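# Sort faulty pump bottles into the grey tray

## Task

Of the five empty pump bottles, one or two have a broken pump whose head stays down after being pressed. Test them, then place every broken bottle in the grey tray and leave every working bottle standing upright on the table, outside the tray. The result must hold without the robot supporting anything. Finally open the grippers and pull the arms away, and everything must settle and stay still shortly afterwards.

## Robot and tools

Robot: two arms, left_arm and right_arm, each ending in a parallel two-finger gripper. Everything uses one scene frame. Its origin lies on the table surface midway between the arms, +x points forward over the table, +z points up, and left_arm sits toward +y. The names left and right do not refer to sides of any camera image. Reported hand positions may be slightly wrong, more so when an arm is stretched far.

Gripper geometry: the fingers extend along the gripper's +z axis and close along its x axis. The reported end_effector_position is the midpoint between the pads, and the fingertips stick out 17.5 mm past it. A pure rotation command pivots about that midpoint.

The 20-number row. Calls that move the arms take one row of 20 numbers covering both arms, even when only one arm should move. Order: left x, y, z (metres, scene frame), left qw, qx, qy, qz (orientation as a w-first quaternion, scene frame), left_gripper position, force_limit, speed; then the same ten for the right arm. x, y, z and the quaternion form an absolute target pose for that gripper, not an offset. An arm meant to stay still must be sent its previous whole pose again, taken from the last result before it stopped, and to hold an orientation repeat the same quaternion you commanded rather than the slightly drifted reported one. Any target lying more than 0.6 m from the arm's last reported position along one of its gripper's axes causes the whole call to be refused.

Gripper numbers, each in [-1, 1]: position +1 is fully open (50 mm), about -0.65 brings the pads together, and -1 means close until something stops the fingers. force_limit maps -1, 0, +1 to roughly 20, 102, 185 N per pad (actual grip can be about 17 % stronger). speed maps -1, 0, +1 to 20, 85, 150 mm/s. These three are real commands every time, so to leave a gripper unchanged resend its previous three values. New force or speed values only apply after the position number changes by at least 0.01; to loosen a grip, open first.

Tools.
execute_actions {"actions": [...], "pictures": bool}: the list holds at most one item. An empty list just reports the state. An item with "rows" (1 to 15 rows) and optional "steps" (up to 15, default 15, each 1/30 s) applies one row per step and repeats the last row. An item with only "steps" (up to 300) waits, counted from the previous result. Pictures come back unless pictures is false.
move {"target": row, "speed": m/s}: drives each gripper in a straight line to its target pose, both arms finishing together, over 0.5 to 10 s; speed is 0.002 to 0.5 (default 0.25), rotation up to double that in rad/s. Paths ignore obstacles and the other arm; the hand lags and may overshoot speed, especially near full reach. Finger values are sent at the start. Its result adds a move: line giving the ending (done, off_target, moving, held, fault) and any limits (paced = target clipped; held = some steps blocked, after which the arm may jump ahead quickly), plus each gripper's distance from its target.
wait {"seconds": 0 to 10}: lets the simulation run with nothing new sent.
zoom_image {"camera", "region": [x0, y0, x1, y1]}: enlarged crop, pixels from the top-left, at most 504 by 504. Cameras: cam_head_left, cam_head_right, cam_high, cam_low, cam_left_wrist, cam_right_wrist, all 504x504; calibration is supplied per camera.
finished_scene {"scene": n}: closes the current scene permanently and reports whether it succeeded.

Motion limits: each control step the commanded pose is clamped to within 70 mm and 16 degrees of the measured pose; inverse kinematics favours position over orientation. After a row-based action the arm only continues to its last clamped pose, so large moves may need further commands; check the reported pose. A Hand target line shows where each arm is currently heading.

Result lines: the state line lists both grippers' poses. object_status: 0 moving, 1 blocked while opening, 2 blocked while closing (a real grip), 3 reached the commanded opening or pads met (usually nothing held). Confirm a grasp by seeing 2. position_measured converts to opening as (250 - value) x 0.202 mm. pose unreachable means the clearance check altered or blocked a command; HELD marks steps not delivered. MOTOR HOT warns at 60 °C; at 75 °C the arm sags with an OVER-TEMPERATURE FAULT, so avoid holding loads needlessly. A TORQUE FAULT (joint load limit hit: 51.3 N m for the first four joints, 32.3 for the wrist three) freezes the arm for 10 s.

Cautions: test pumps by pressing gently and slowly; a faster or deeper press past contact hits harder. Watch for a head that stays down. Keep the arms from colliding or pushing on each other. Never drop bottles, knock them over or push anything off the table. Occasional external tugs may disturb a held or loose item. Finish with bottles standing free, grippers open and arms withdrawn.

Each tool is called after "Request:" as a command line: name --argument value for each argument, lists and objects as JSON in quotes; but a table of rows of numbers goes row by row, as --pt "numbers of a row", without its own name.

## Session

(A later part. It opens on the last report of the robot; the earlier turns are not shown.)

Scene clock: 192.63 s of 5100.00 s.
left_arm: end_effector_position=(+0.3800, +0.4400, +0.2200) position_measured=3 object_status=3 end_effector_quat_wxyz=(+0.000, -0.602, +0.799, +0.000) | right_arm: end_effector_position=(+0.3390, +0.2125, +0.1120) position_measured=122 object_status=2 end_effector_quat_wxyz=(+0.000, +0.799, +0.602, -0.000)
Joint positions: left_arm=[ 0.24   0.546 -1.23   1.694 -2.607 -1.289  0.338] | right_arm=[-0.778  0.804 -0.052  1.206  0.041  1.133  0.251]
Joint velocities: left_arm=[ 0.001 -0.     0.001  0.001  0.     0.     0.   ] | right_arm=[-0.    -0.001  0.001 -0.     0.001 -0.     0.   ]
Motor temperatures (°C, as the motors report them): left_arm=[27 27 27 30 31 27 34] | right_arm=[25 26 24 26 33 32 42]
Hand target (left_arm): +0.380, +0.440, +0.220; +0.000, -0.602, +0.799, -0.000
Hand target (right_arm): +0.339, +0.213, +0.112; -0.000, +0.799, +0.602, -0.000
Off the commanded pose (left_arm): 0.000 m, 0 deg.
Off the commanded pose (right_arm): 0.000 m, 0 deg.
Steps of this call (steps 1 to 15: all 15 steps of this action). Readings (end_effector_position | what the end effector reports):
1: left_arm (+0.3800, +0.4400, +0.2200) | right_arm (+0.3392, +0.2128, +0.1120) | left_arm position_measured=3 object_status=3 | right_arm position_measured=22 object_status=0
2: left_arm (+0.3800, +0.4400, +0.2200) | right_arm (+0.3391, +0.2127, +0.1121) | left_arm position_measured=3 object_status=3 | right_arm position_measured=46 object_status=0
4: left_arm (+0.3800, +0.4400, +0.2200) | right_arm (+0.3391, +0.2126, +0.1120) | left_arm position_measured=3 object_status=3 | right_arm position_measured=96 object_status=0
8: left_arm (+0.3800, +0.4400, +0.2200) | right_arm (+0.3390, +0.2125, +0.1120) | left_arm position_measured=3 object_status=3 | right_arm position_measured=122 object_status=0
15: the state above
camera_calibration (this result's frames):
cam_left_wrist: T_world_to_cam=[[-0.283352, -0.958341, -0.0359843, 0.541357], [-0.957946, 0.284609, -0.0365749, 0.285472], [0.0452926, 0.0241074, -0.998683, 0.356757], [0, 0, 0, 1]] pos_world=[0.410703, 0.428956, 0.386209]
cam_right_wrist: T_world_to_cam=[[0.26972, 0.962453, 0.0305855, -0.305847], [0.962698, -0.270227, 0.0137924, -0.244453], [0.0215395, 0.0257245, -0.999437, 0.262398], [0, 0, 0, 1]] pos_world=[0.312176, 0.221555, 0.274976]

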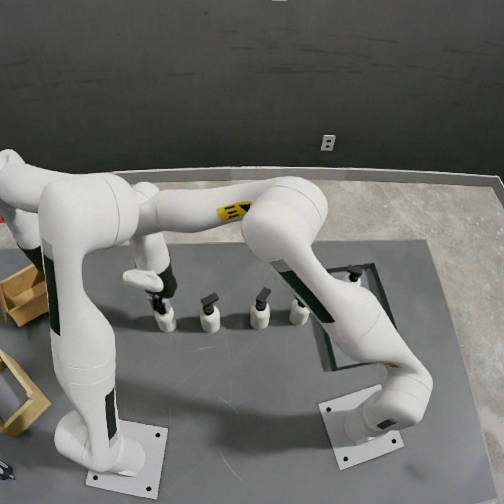

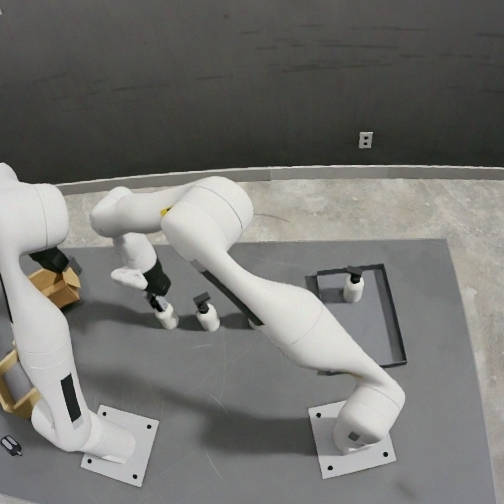

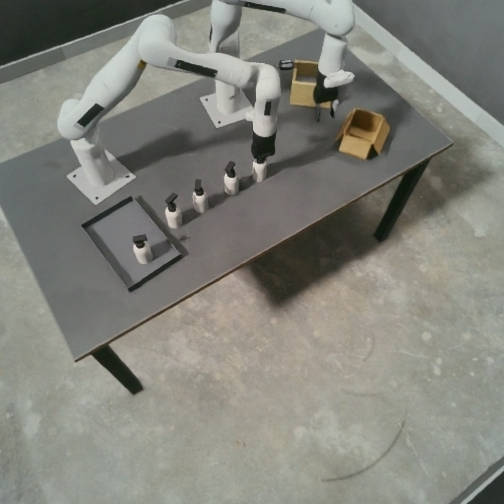

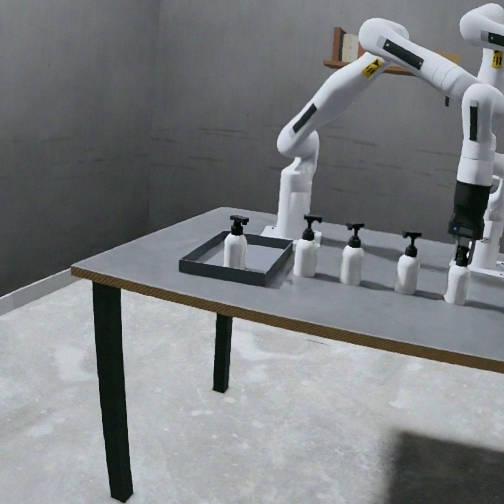

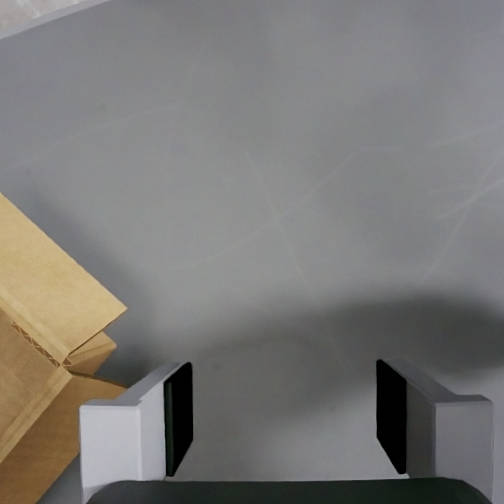

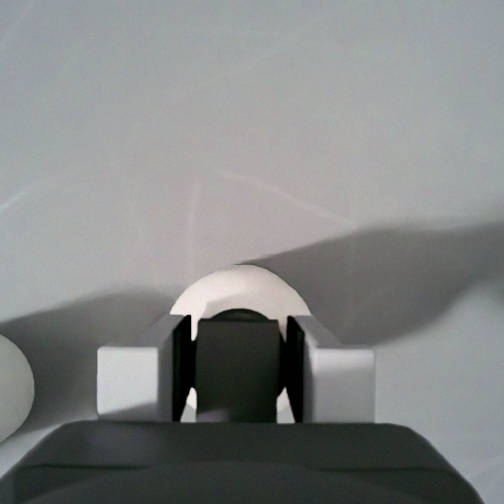

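Request:
move --target '[0.38,0.44,0.22,0,0.602,-0.799,0,1,-0.5,1, 0.339,0.2125,0.285,0,0.799,0.602,0,-1,-0.5,1]'

Request:
move --target '[0.38,0.44,0.22,0,0.602,-0.799,0,1,-0.5,1, 0.30,-0.31,0.285,0,0.799,0.602,0,-1,-0.5,1]' --speed 0.3

Request:
move --target '[0.38,0.44,0.22,0,0.602,-0.799,0,1,-0.5,1, 0.30,-0.31,0.135,0,0.799,0.602,0,-1,-0.5,1]' --speed 0.2

Scene clock: 202.57 s of 5100.00 s.
left_arm: end_effector_position=(+0.3800, +0.4400, +0.2200) position_measured=3 object_status=3 end_effector_quat_wxyz=(+0.000, -0.602, +0.799, +0.000) | right_arm: end_effector_position=(+0.3385, +0.2118, +0.2854) position_measured=122 object_status=2 end_effector_quat_wxyz=(-0.000, +0.799, +0.601, +0.000)
Joint positions: left_arm=[ 0.24   0.546 -1.23   1.694 -2.607 -1.289  0.338] | right_arm=[-0.787  0.703 -0.043  0.833  0.028  1.605  0.263]
Joint velocities: left_arm=[ 0.001  0.001 -0.002 -0.001  0.001 -0.    -0.   ] | right_arm=[-0.     0.009  0.    -0.01   0.     0.007  0.   ]
Motor temperatures (°C, as the motors report them): left_arm=[27 27 27 30 31 27 34] | right_arm=[25 26 24 26 33 32 42]
Hand target (left_arm): +0.380, +0.440, +0.220; +0.000, -0.602, +0.799, -0.000
Hand target (right_arm): +0.339, +0.212, +0.285; +0.000, +0.799, +0.601, +0.000
Off the commanded pose (left_arm): 0.000 m, 0 deg.
Off the commanded pose (right_arm): 0.001 m, 0 deg.
After step 90, 5.73 s passed at rest.
move: done
camera_calibration (this result's frames):
cam_left_wrist: T_world_to_cam=[[-0.283352, -0.958341, -0.0359843, 0.541357], [-0.957946, 0.284609, -0.0365744, 0.285472], [0.0452922, 0.0241076, -0.998683, 0.356757], [0, 0, 0, 1]] pos_world=[0.410703, 0.428956, 0.386209]
cam_right_wrist: T_world_to_cam=[[0.270711, 0.962151, 0.0313217, -0.31089], [0.962408, -0.271242, 0.0140707, -0.246353], [0.0220339, 0.0263351, -0.99941, 0.435481], [0, 0, 0, 1]] pos_world=[0.311659, 0.220833, 0.448428]

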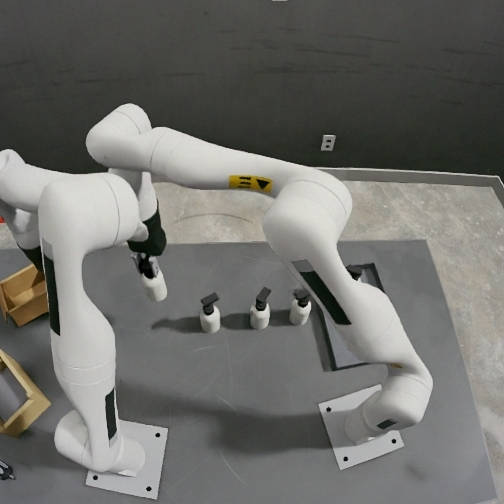

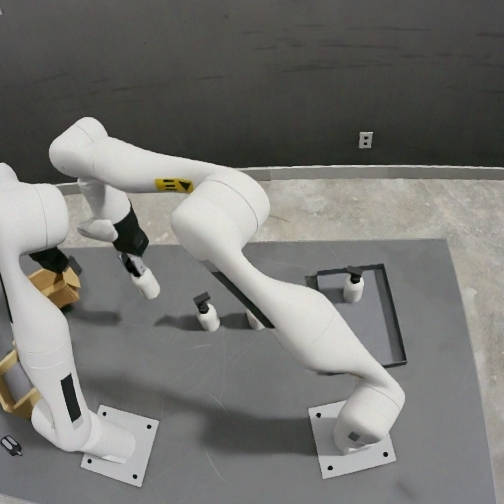

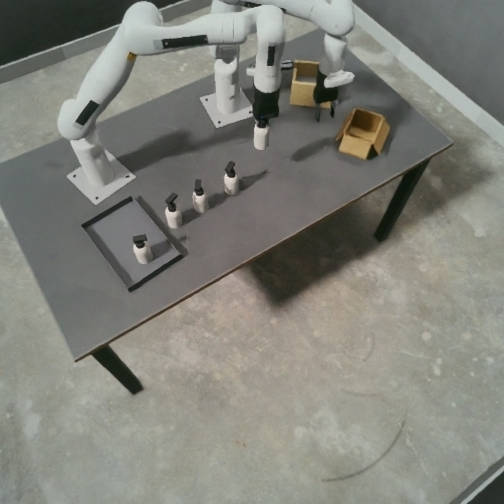

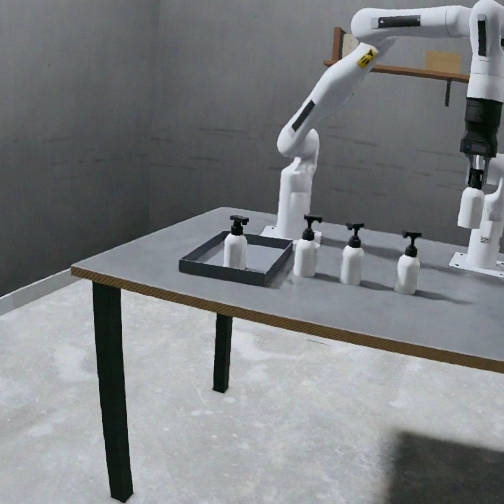

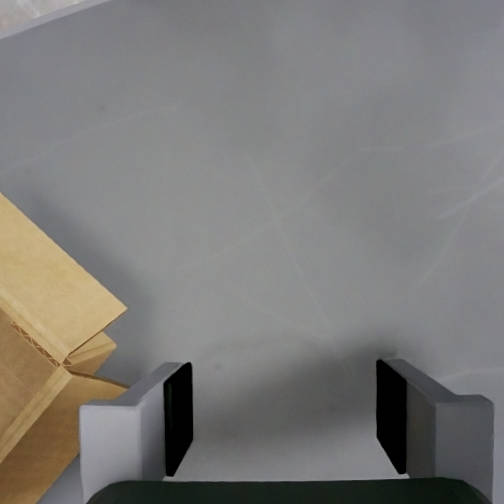

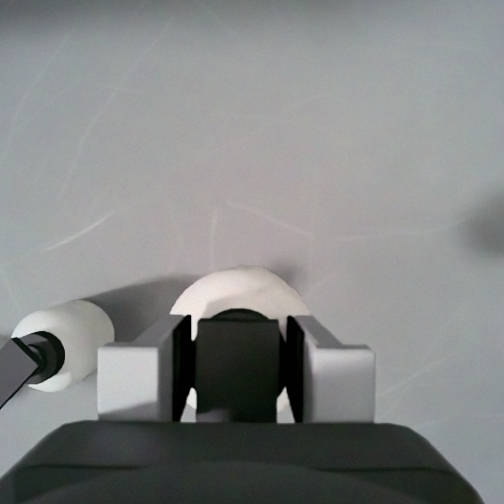

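Scene clock: 204.83 s of 5100.00 s.
left_arm: end_effector_position=(+0.3800, +0.4400, +0.2200) position_measured=3 object_status=3 end_effector_quat_wxyz=(+0.000, -0.602, +0.799, +0.000) | right_arm: end_effector_position=(+0.3012, -0.3111, +0.2844) position_measured=122 object_status=2 end_effector_quat_wxyz=(+0.001, +0.798, +0.602, -0.001)
Joint positions: left_arm=[ 0.24   0.546 -1.23   1.694 -2.607 -1.289  0.338] | right_arm=[-0.091 -0.024  0.335  1.884  0.012  1.281  1.324]
Joint velocities: left_arm=[ 0.003 -0.     0.    -0.001 -0.    -0.     0.   ] | right_arm=[ 0.004  0.004  0.006 -0.001 -0.002  0.001  0.005]
Motor temperatures (°C, as the motors report them): left_arm=[27 27 27 30 31 27 34] | right_arm=[25 26 24 26 33 32 42]
Hand target (left_arm): +0.380, +0.440, +0.220; +0.000, -0.602, +0.799, -0.000
Hand target (right_arm): +0.301, -0.311, +0.284; +0.001, +0.799, +0.602, -0.001
Off the commanded pose (left_arm): 0.000 m, 0 deg.
Off the commanded pose (right_arm): 0.002 m, 0 deg.
move: done
camera_calibration (this result's frames):
cam_left_wrist: T_world_to_cam=[[-0.283352, -0.958341, -0.0359844, 0.541357], [-0.957946, 0.284609, -0.0365747, 0.285472], [0.0452925, 0.0241076, -0.998683, 0.356757], [0, 0, 0, 1]] pos_world=[0.410703, 0.428956, 0.386209]
cam_right_wrist: T_world_to_cam=[[0.268772, 0.962829, 0.0268735, 0.204423], [0.962968, -0.26922, 0.0146404, -0.351921], [0.0213311, 0.0219434, -0.999532, 0.447939], [0, 0, 0, 1]] pos_world=[0.27439, -0.301397, 0.447388]

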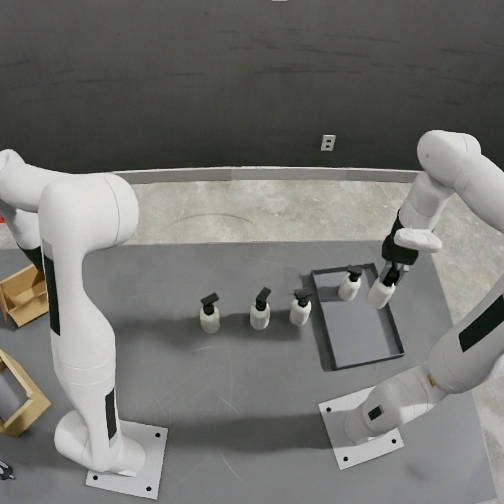

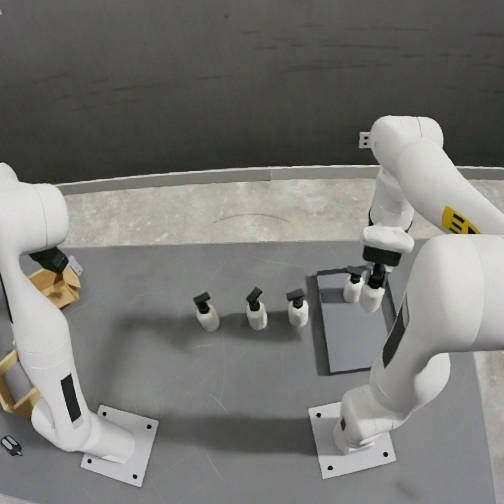

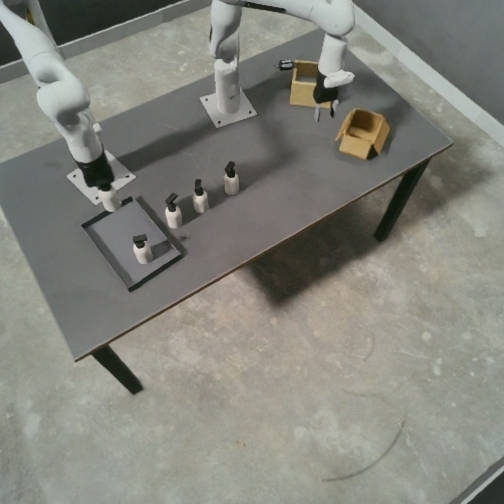

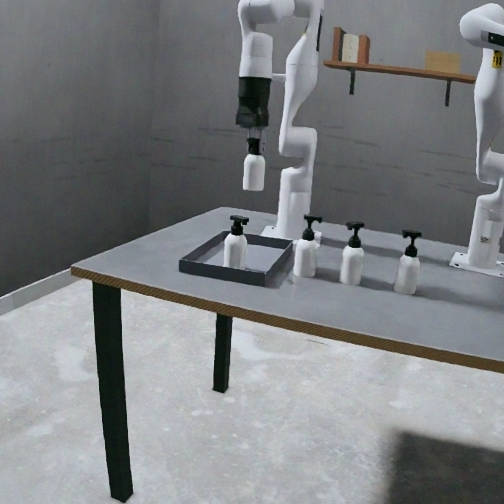

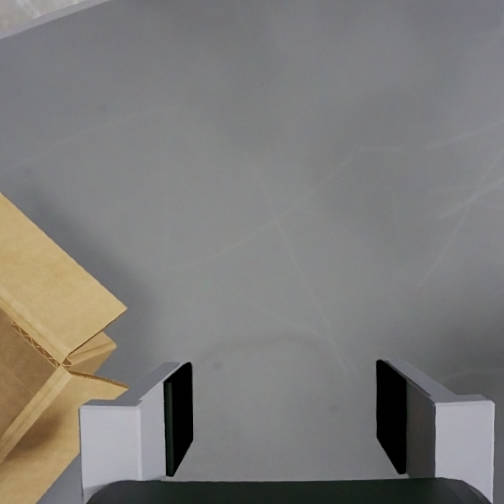

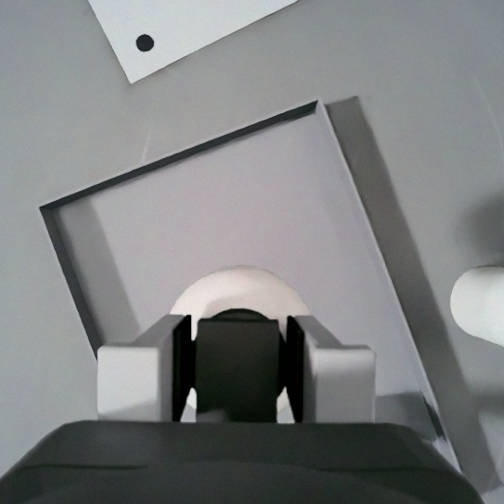

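Scene clock: 206.10 s of 5100.00 s.
left_arm: end_effector_position=(+0.3800, +0.4400, +0.2200) position_measured=3 object_status=3 end_effector_quat_wxyz=(+0.000, -0.602, +0.799, +0.000) | right_arm: end_effector_position=(+0.3007, -0.3097, +0.1350) position_measured=122 object_status=2 end_effector_quat_wxyz=(+0.000, +0.798, +0.602, +0.000)
Joint positions: left_arm=[ 0.24   0.546 -1.23   1.694 -2.607 -1.289  0.338] | right_arm=[-0.04   0.203  0.341  2.211 -0.1    0.741  1.453]
Joint velocities: left_arm=[-0.     0.    -0.001 -0.001 -0.    -0.001  0.   ] | right_arm=[ 0.003  0.006  0.002  0.002 -0.002 -0.002  0.003]
Motor temperatures (°C, as the motors report them): left_arm=[27 27 27 30 31 27 34] | right_arm=[25 26 24 26 33 32 42]
Hand target (left_arm): +0.380, +0.440, +0.220; +0.000, -0.602, +0.799, -0.000
Hand target (right_arm): +0.301, -0.310, +0.135; -0.000, +0.798, +0.602, -0.000
Off the commanded pose (left_arm): 0.000 m, 0 deg.
Off the commanded pose (right_arm): 0.001 m, 0 deg.
move: done
camera_calibration (this result's frames):
cam_left_wrist: T_world_to_cam=[[-0.283352, -0.958341, -0.0359844, 0.541357], [-0.957946, 0.284609, -0.0365748, 0.285472], [0.0452926, 0.0241076, -0.998683, 0.356757], [0, 0, 0, 1]] pos_world=[0.410703, 0.428956, 0.386209]
cam_right_wrist: T_world_to_cam=[[0.268308, 0.962836, 0.0309518, 0.206886], [0.963079, -0.268837, 0.0143158, -0.348824], [0.0221047, 0.025968, -0.999418, 0.299557], [0, 0, 0, 1]] pos_world=[0.273814, -0.300753, 0.297973]

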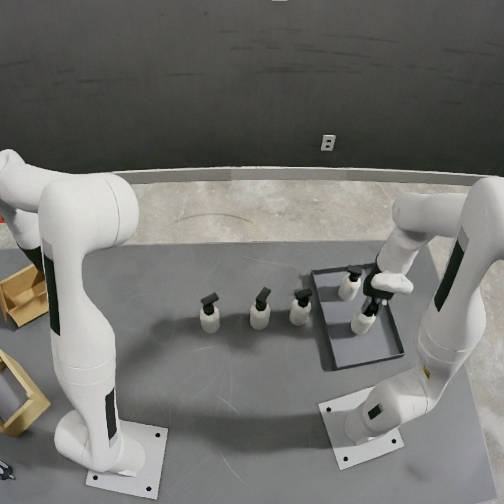

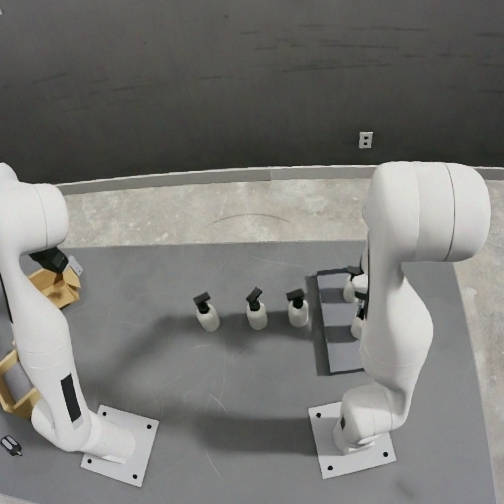

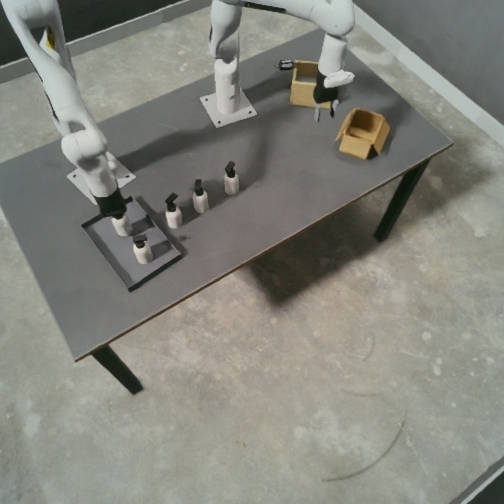

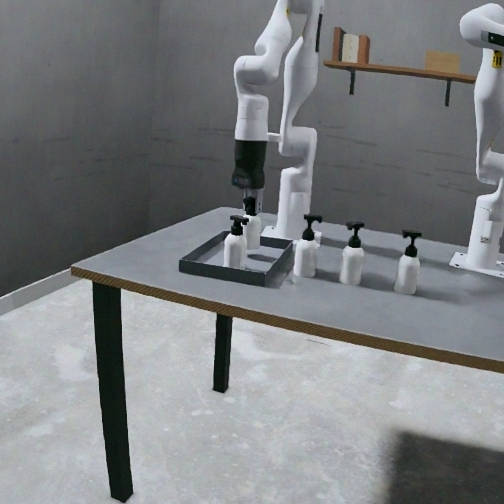

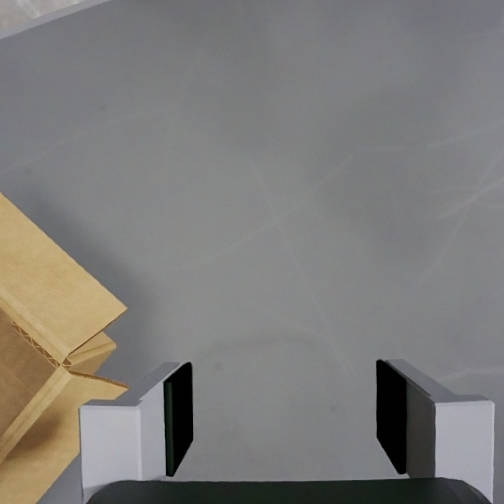

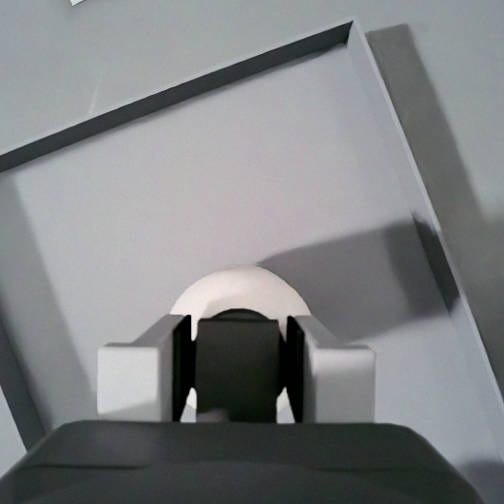

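Request:
move --target '[0.38,0.44,0.22,0,0.602,-0.799,0,1,-0.5,1, 0.30,-0.31,0.1145,0,0.799,0.602,0,-1,-0.5,1]' --speed 0.04

Request:
move --target '[0.38,0.44,0.22,0,0.602,-0.799,0,1,-0.5,1, 0.30,-0.31,0.1135,0,0.799,0.602,0,1,-0.5,1]' --speed 0.04

Request:
move --target '[0.38,0.44,0.22,0,0.602,-0.799,0,1,-0.5,1, 0.30,-0.31,0.25,0,0.799,0.602,0,1,-0.5,1]'

Scene clock: 212.23 s of 5100.00 s.
left_arm: end_effector_position=(+0.3800, +0.4400, +0.2200) position_measured=3 object_status=3 end_effector_quat_wxyz=(+0.000, -0.602, +0.799, +0.000) | right_arm: end_effector_position=(+0.3002, -0.3099, +0.1146) position_measured=122 object_status=2 end_effector_quat_wxyz=(+0.000, +0.799, +0.602, +0.000)
Joint positions: left_arm=[ 0.24   0.546 -1.23   1.694 -2.607 -1.289  0.338] | right_arm=[-0.023  0.251  0.329  2.245 -0.131  0.662  1.484]
Joint velocities: left_arm=[-0.     0.     0.    -0.002  0.002  0.     0.   ] | right_arm=[ 0.002  0.005 -0.     0.002 -0.001 -0.003  0.003]
Motor temperatures (°C, as the motors report them): left_arm=[27 27 27 30 31 27 34] | right_arm=[25 26 24 26 33 32 42]
Hand target (left_arm): +0.380, +0.440, +0.220; +0.000, -0.602, +0.799, -0.000
Hand target (right_arm): +0.300, -0.310, +0.114; -0.000, +0.799, +0.602, +0.000
Off the commanded pose (left_arm): 0.000 m, 0 deg.
Off the commanded pose (right_arm): 0.000 m, 0 deg.
After step 90, 2.33 s passed at rest.
move: done
camera_calibration (this result's frames):
cam_left_wrist: T_world_to_cam=[[-0.283352, -0.958341, -0.0359844, 0.541357], [-0.957946, 0.284609, -0.0365744, 0.285472], [0.0452922, 0.0241077, -0.998683, 0.356757], [0, 0, 0, 1]] pos_world=[0.410703, 0.428956, 0.386209]
cam_right_wrist: T_world_to_cam=[[0.269338, 0.962552, 0.0308469, 0.207434], [0.962795, -0.269861, 0.0141833, -0.348239], [0.0219765, 0.0258791, -0.999423, 0.279244], [0, 0, 0, 1]] pos_world=[0.273276, -0.300869, 0.277623]

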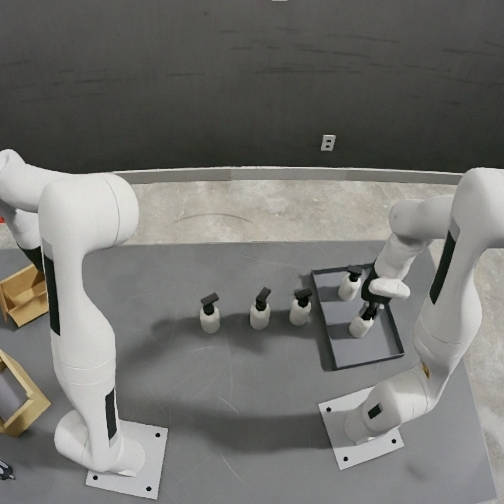

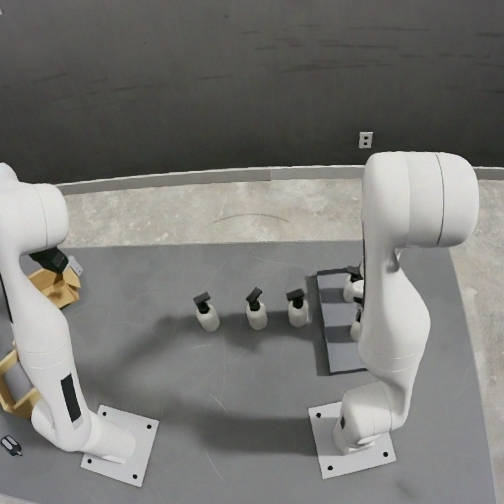

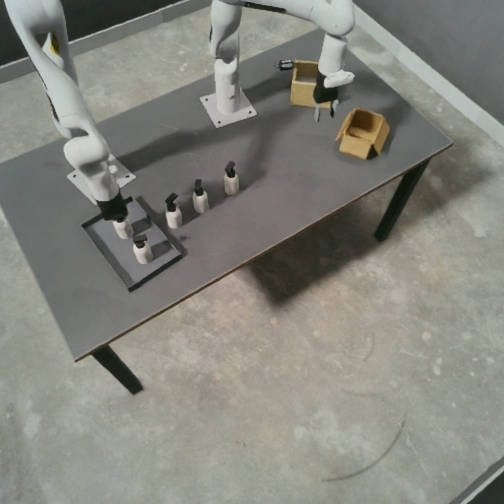

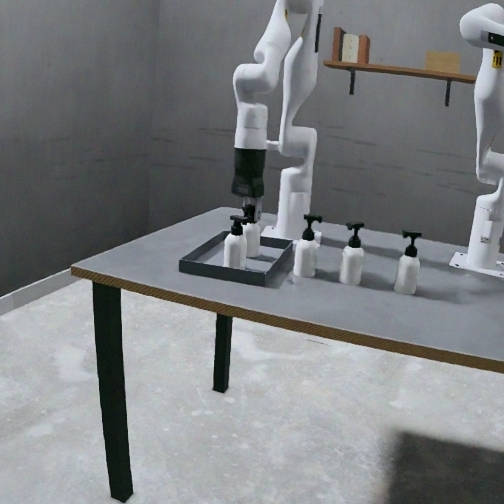

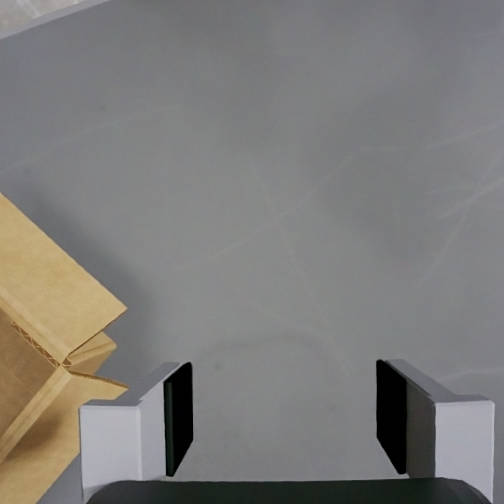

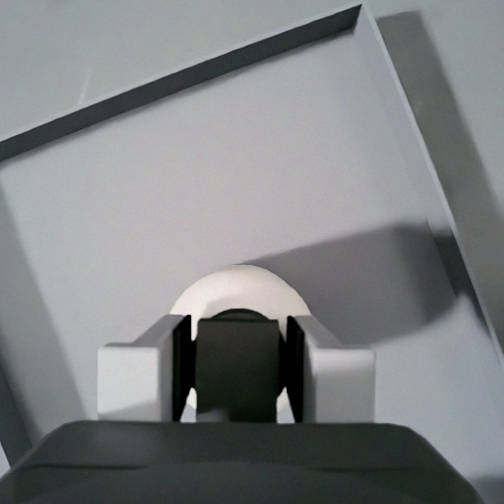

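Scene clock: 212.93 s of 5100.00 s.
left_arm: end_effector_position=(+0.3800, +0.4400, +0.2200) position_measured=3 object_status=3 end_effector_quat_wxyz=(+0.000, -0.602, +0.799, +0.000) | right_arm: end_effector_position=(+0.3000, -0.3100, +0.1135) position_measured=3 object_status=3 end_effector_quat_wxyz=(+0.000, +0.799, +0.602, +0.000)
Joint positions: left_arm=[ 0.24   0.546 -1.23   1.694 -2.607 -1.289  0.338] | right_arm=[-0.021  0.254  0.329  2.247 -0.133  0.658  1.486]
Joint velocities: left_arm=[ 0.001  0.    -0.     0.     0.001  0.    -0.   ] | right_arm=[ 0.    -0.     0.001  0.001  0.    -0.001  0.   ]
Motor temperatures (°C, as the motors report them): left_arm=[27 27 27 30 31 27 34] | right_arm=[25 26 24 26 33 32 42]
Hand target (left_arm): +0.380, +0.440, +0.220; +0.000, -0.602, +0.799, -0.000
Hand target (right_arm): +0.300, -0.310, +0.113; +0.000, +0.799, +0.602, -0.000
Off the commanded pose (left_arm): 0.000 m, 0 deg.
Off the commanded pose (right_arm): 0.000 m, 0 deg.
move: done
camera_calibration (this result's frames):
cam_left_wrist: T_world_to_cam=[[-0.283353, -0.95834, -0.0359844, 0.541357], [-0.957946, 0.284609, -0.0365744, 0.285472], [0.0452922, 0.0241076, -0.998683, 0.356757], [0, 0, 0, 1]] pos_world=[0.410703, 0.428956, 0.386209]
cam_right_wrist: T_world_to_cam=[[0.269698, 0.962457, 0.0306515, 0.207488], [0.962702, -0.270208, 0.0138463, -0.348142], [0.0216087, 0.0257739, -0.999434, 0.278219], [0, 0, 0, 1]] pos_world=[0.273186, -0.30094, 0.276522]

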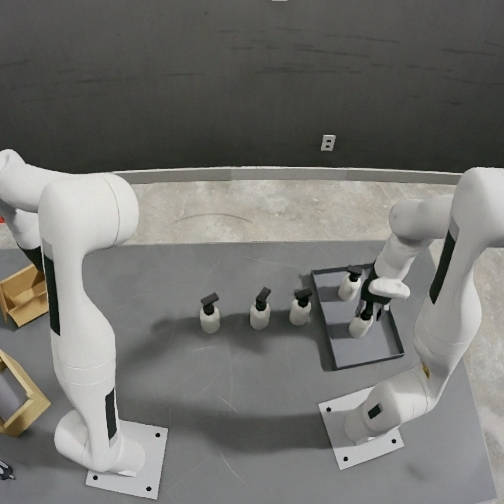

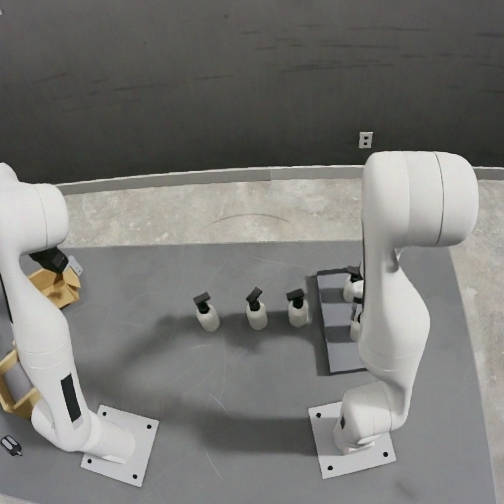

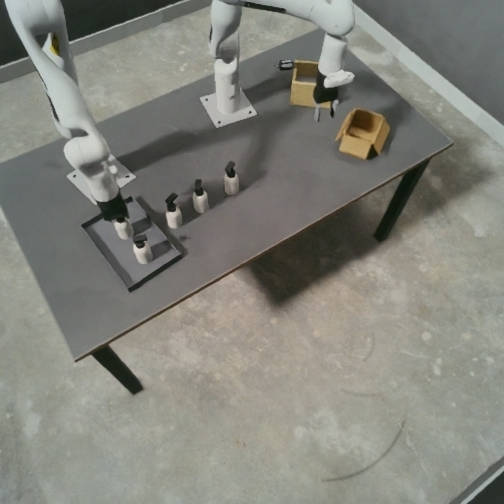

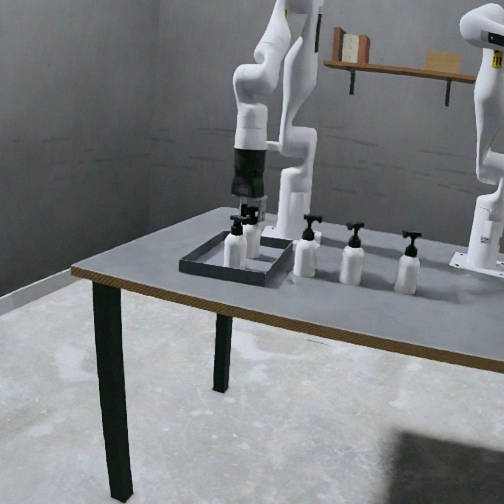

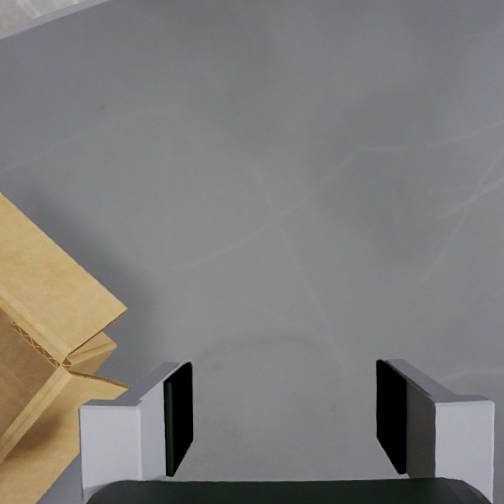

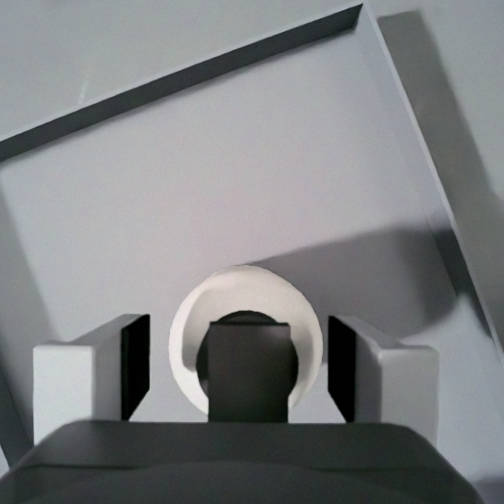

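Scene clock: 214.03 s of 5100.00 s.
left_arm: end_effector_position=(+0.3800, +0.4400, +0.2200) position_measured=3 object_status=3 end_effector_quat_wxyz=(+0.000, -0.602, +0.799, +0.000) | right_arm: end_effector_position=(+0.2994, -0.3102, +0.2501) position_measured=3 object_status=3 end_effector_quat_wxyz=(-0.000, +0.799, +0.601, -0.000)
Joint positions: left_arm=[ 0.24   0.546 -1.23   1.694 -2.607 -1.289  0.338] | right_arm=[-0.088  0.003  0.343  1.975 -0.001  1.164  1.338]
Joint velocities: left_arm=[ 0.001 -0.    -0.     0.    -0.001 -0.     0.   ] | right_arm=[-0.001 -0.004 -0.002 -0.002  0.     0.002 -0.001]
Motor temperatures (°C, as the motors report them): left_arm=[27 27 27 30 31 27 34] | right_arm=[25 26 24 26 33 32 42]
Hand target (left_arm): +0.380, +0.440, +0.220; +0.000, -0.602, +0.799, -0.000
Hand target (right_arm): +0.299, -0.310, +0.250; +0.000, +0.799, +0.601, -0.000
Off the commanded pose (left_arm): 0.000 m, 0 deg.
Off the commanded pose (right_arm): 0.001 m, 0 deg.
move: done
camera_calibration (this result's frames):
cam_left_wrist: T_world_to_cam=[[-0.283352, -0.958341, -0.0359846, 0.541357], [-0.957946, 0.284609, -0.0365747, 0.285472], [0.0452925, 0.0241078, -0.998683, 0.356757], [0, 0, 0, 1]] pos_world=[0.410703, 0.428956, 0.386209]
cam_right_wrist: T_world_to_cam=[[0.270885, 0.962131, 0.0304201, 0.20326], [0.962375, -0.271384, 0.0136286, -0.34971], [0.021368, 0.0255838, -0.999444, 0.414797], [0, 0, 0, 1]] pos_world=[0.272629, -0.301081, 0.413149]

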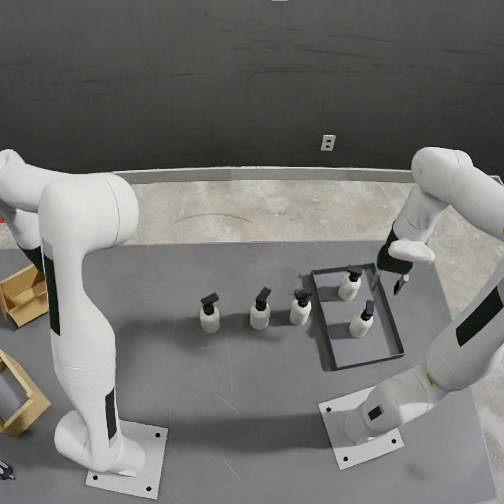

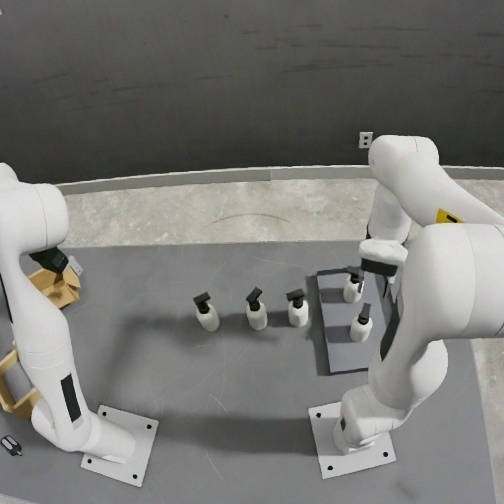

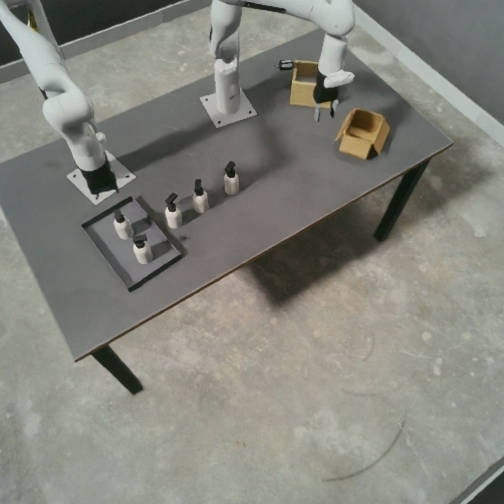

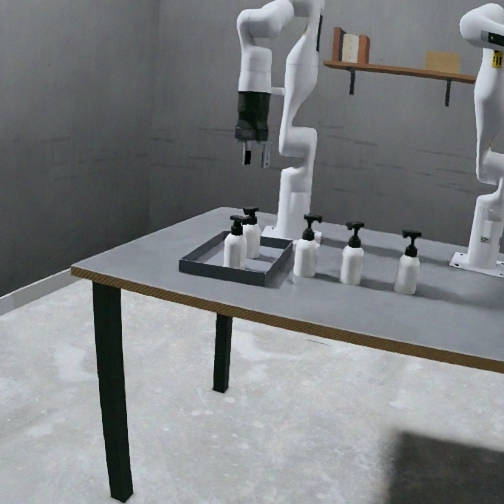

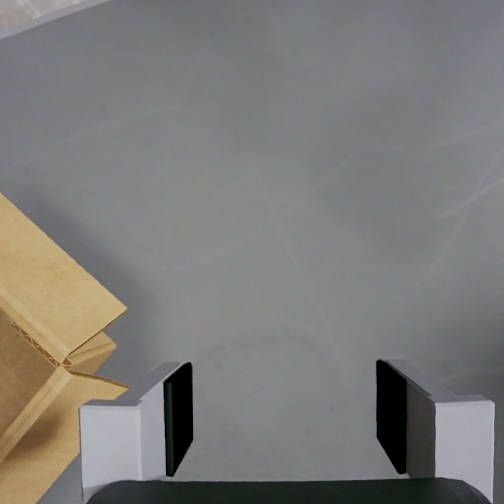

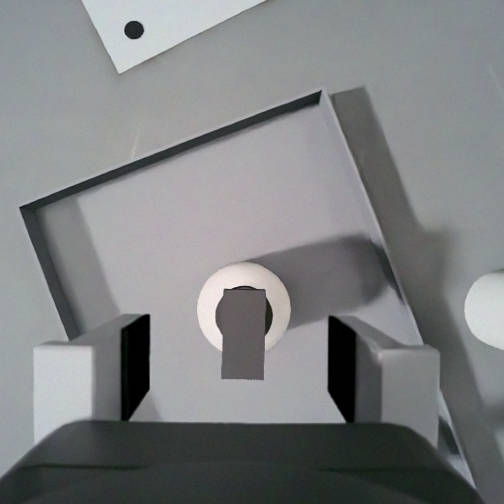

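Request:
finished_scene --scene 2

The scene is finished: the task was done.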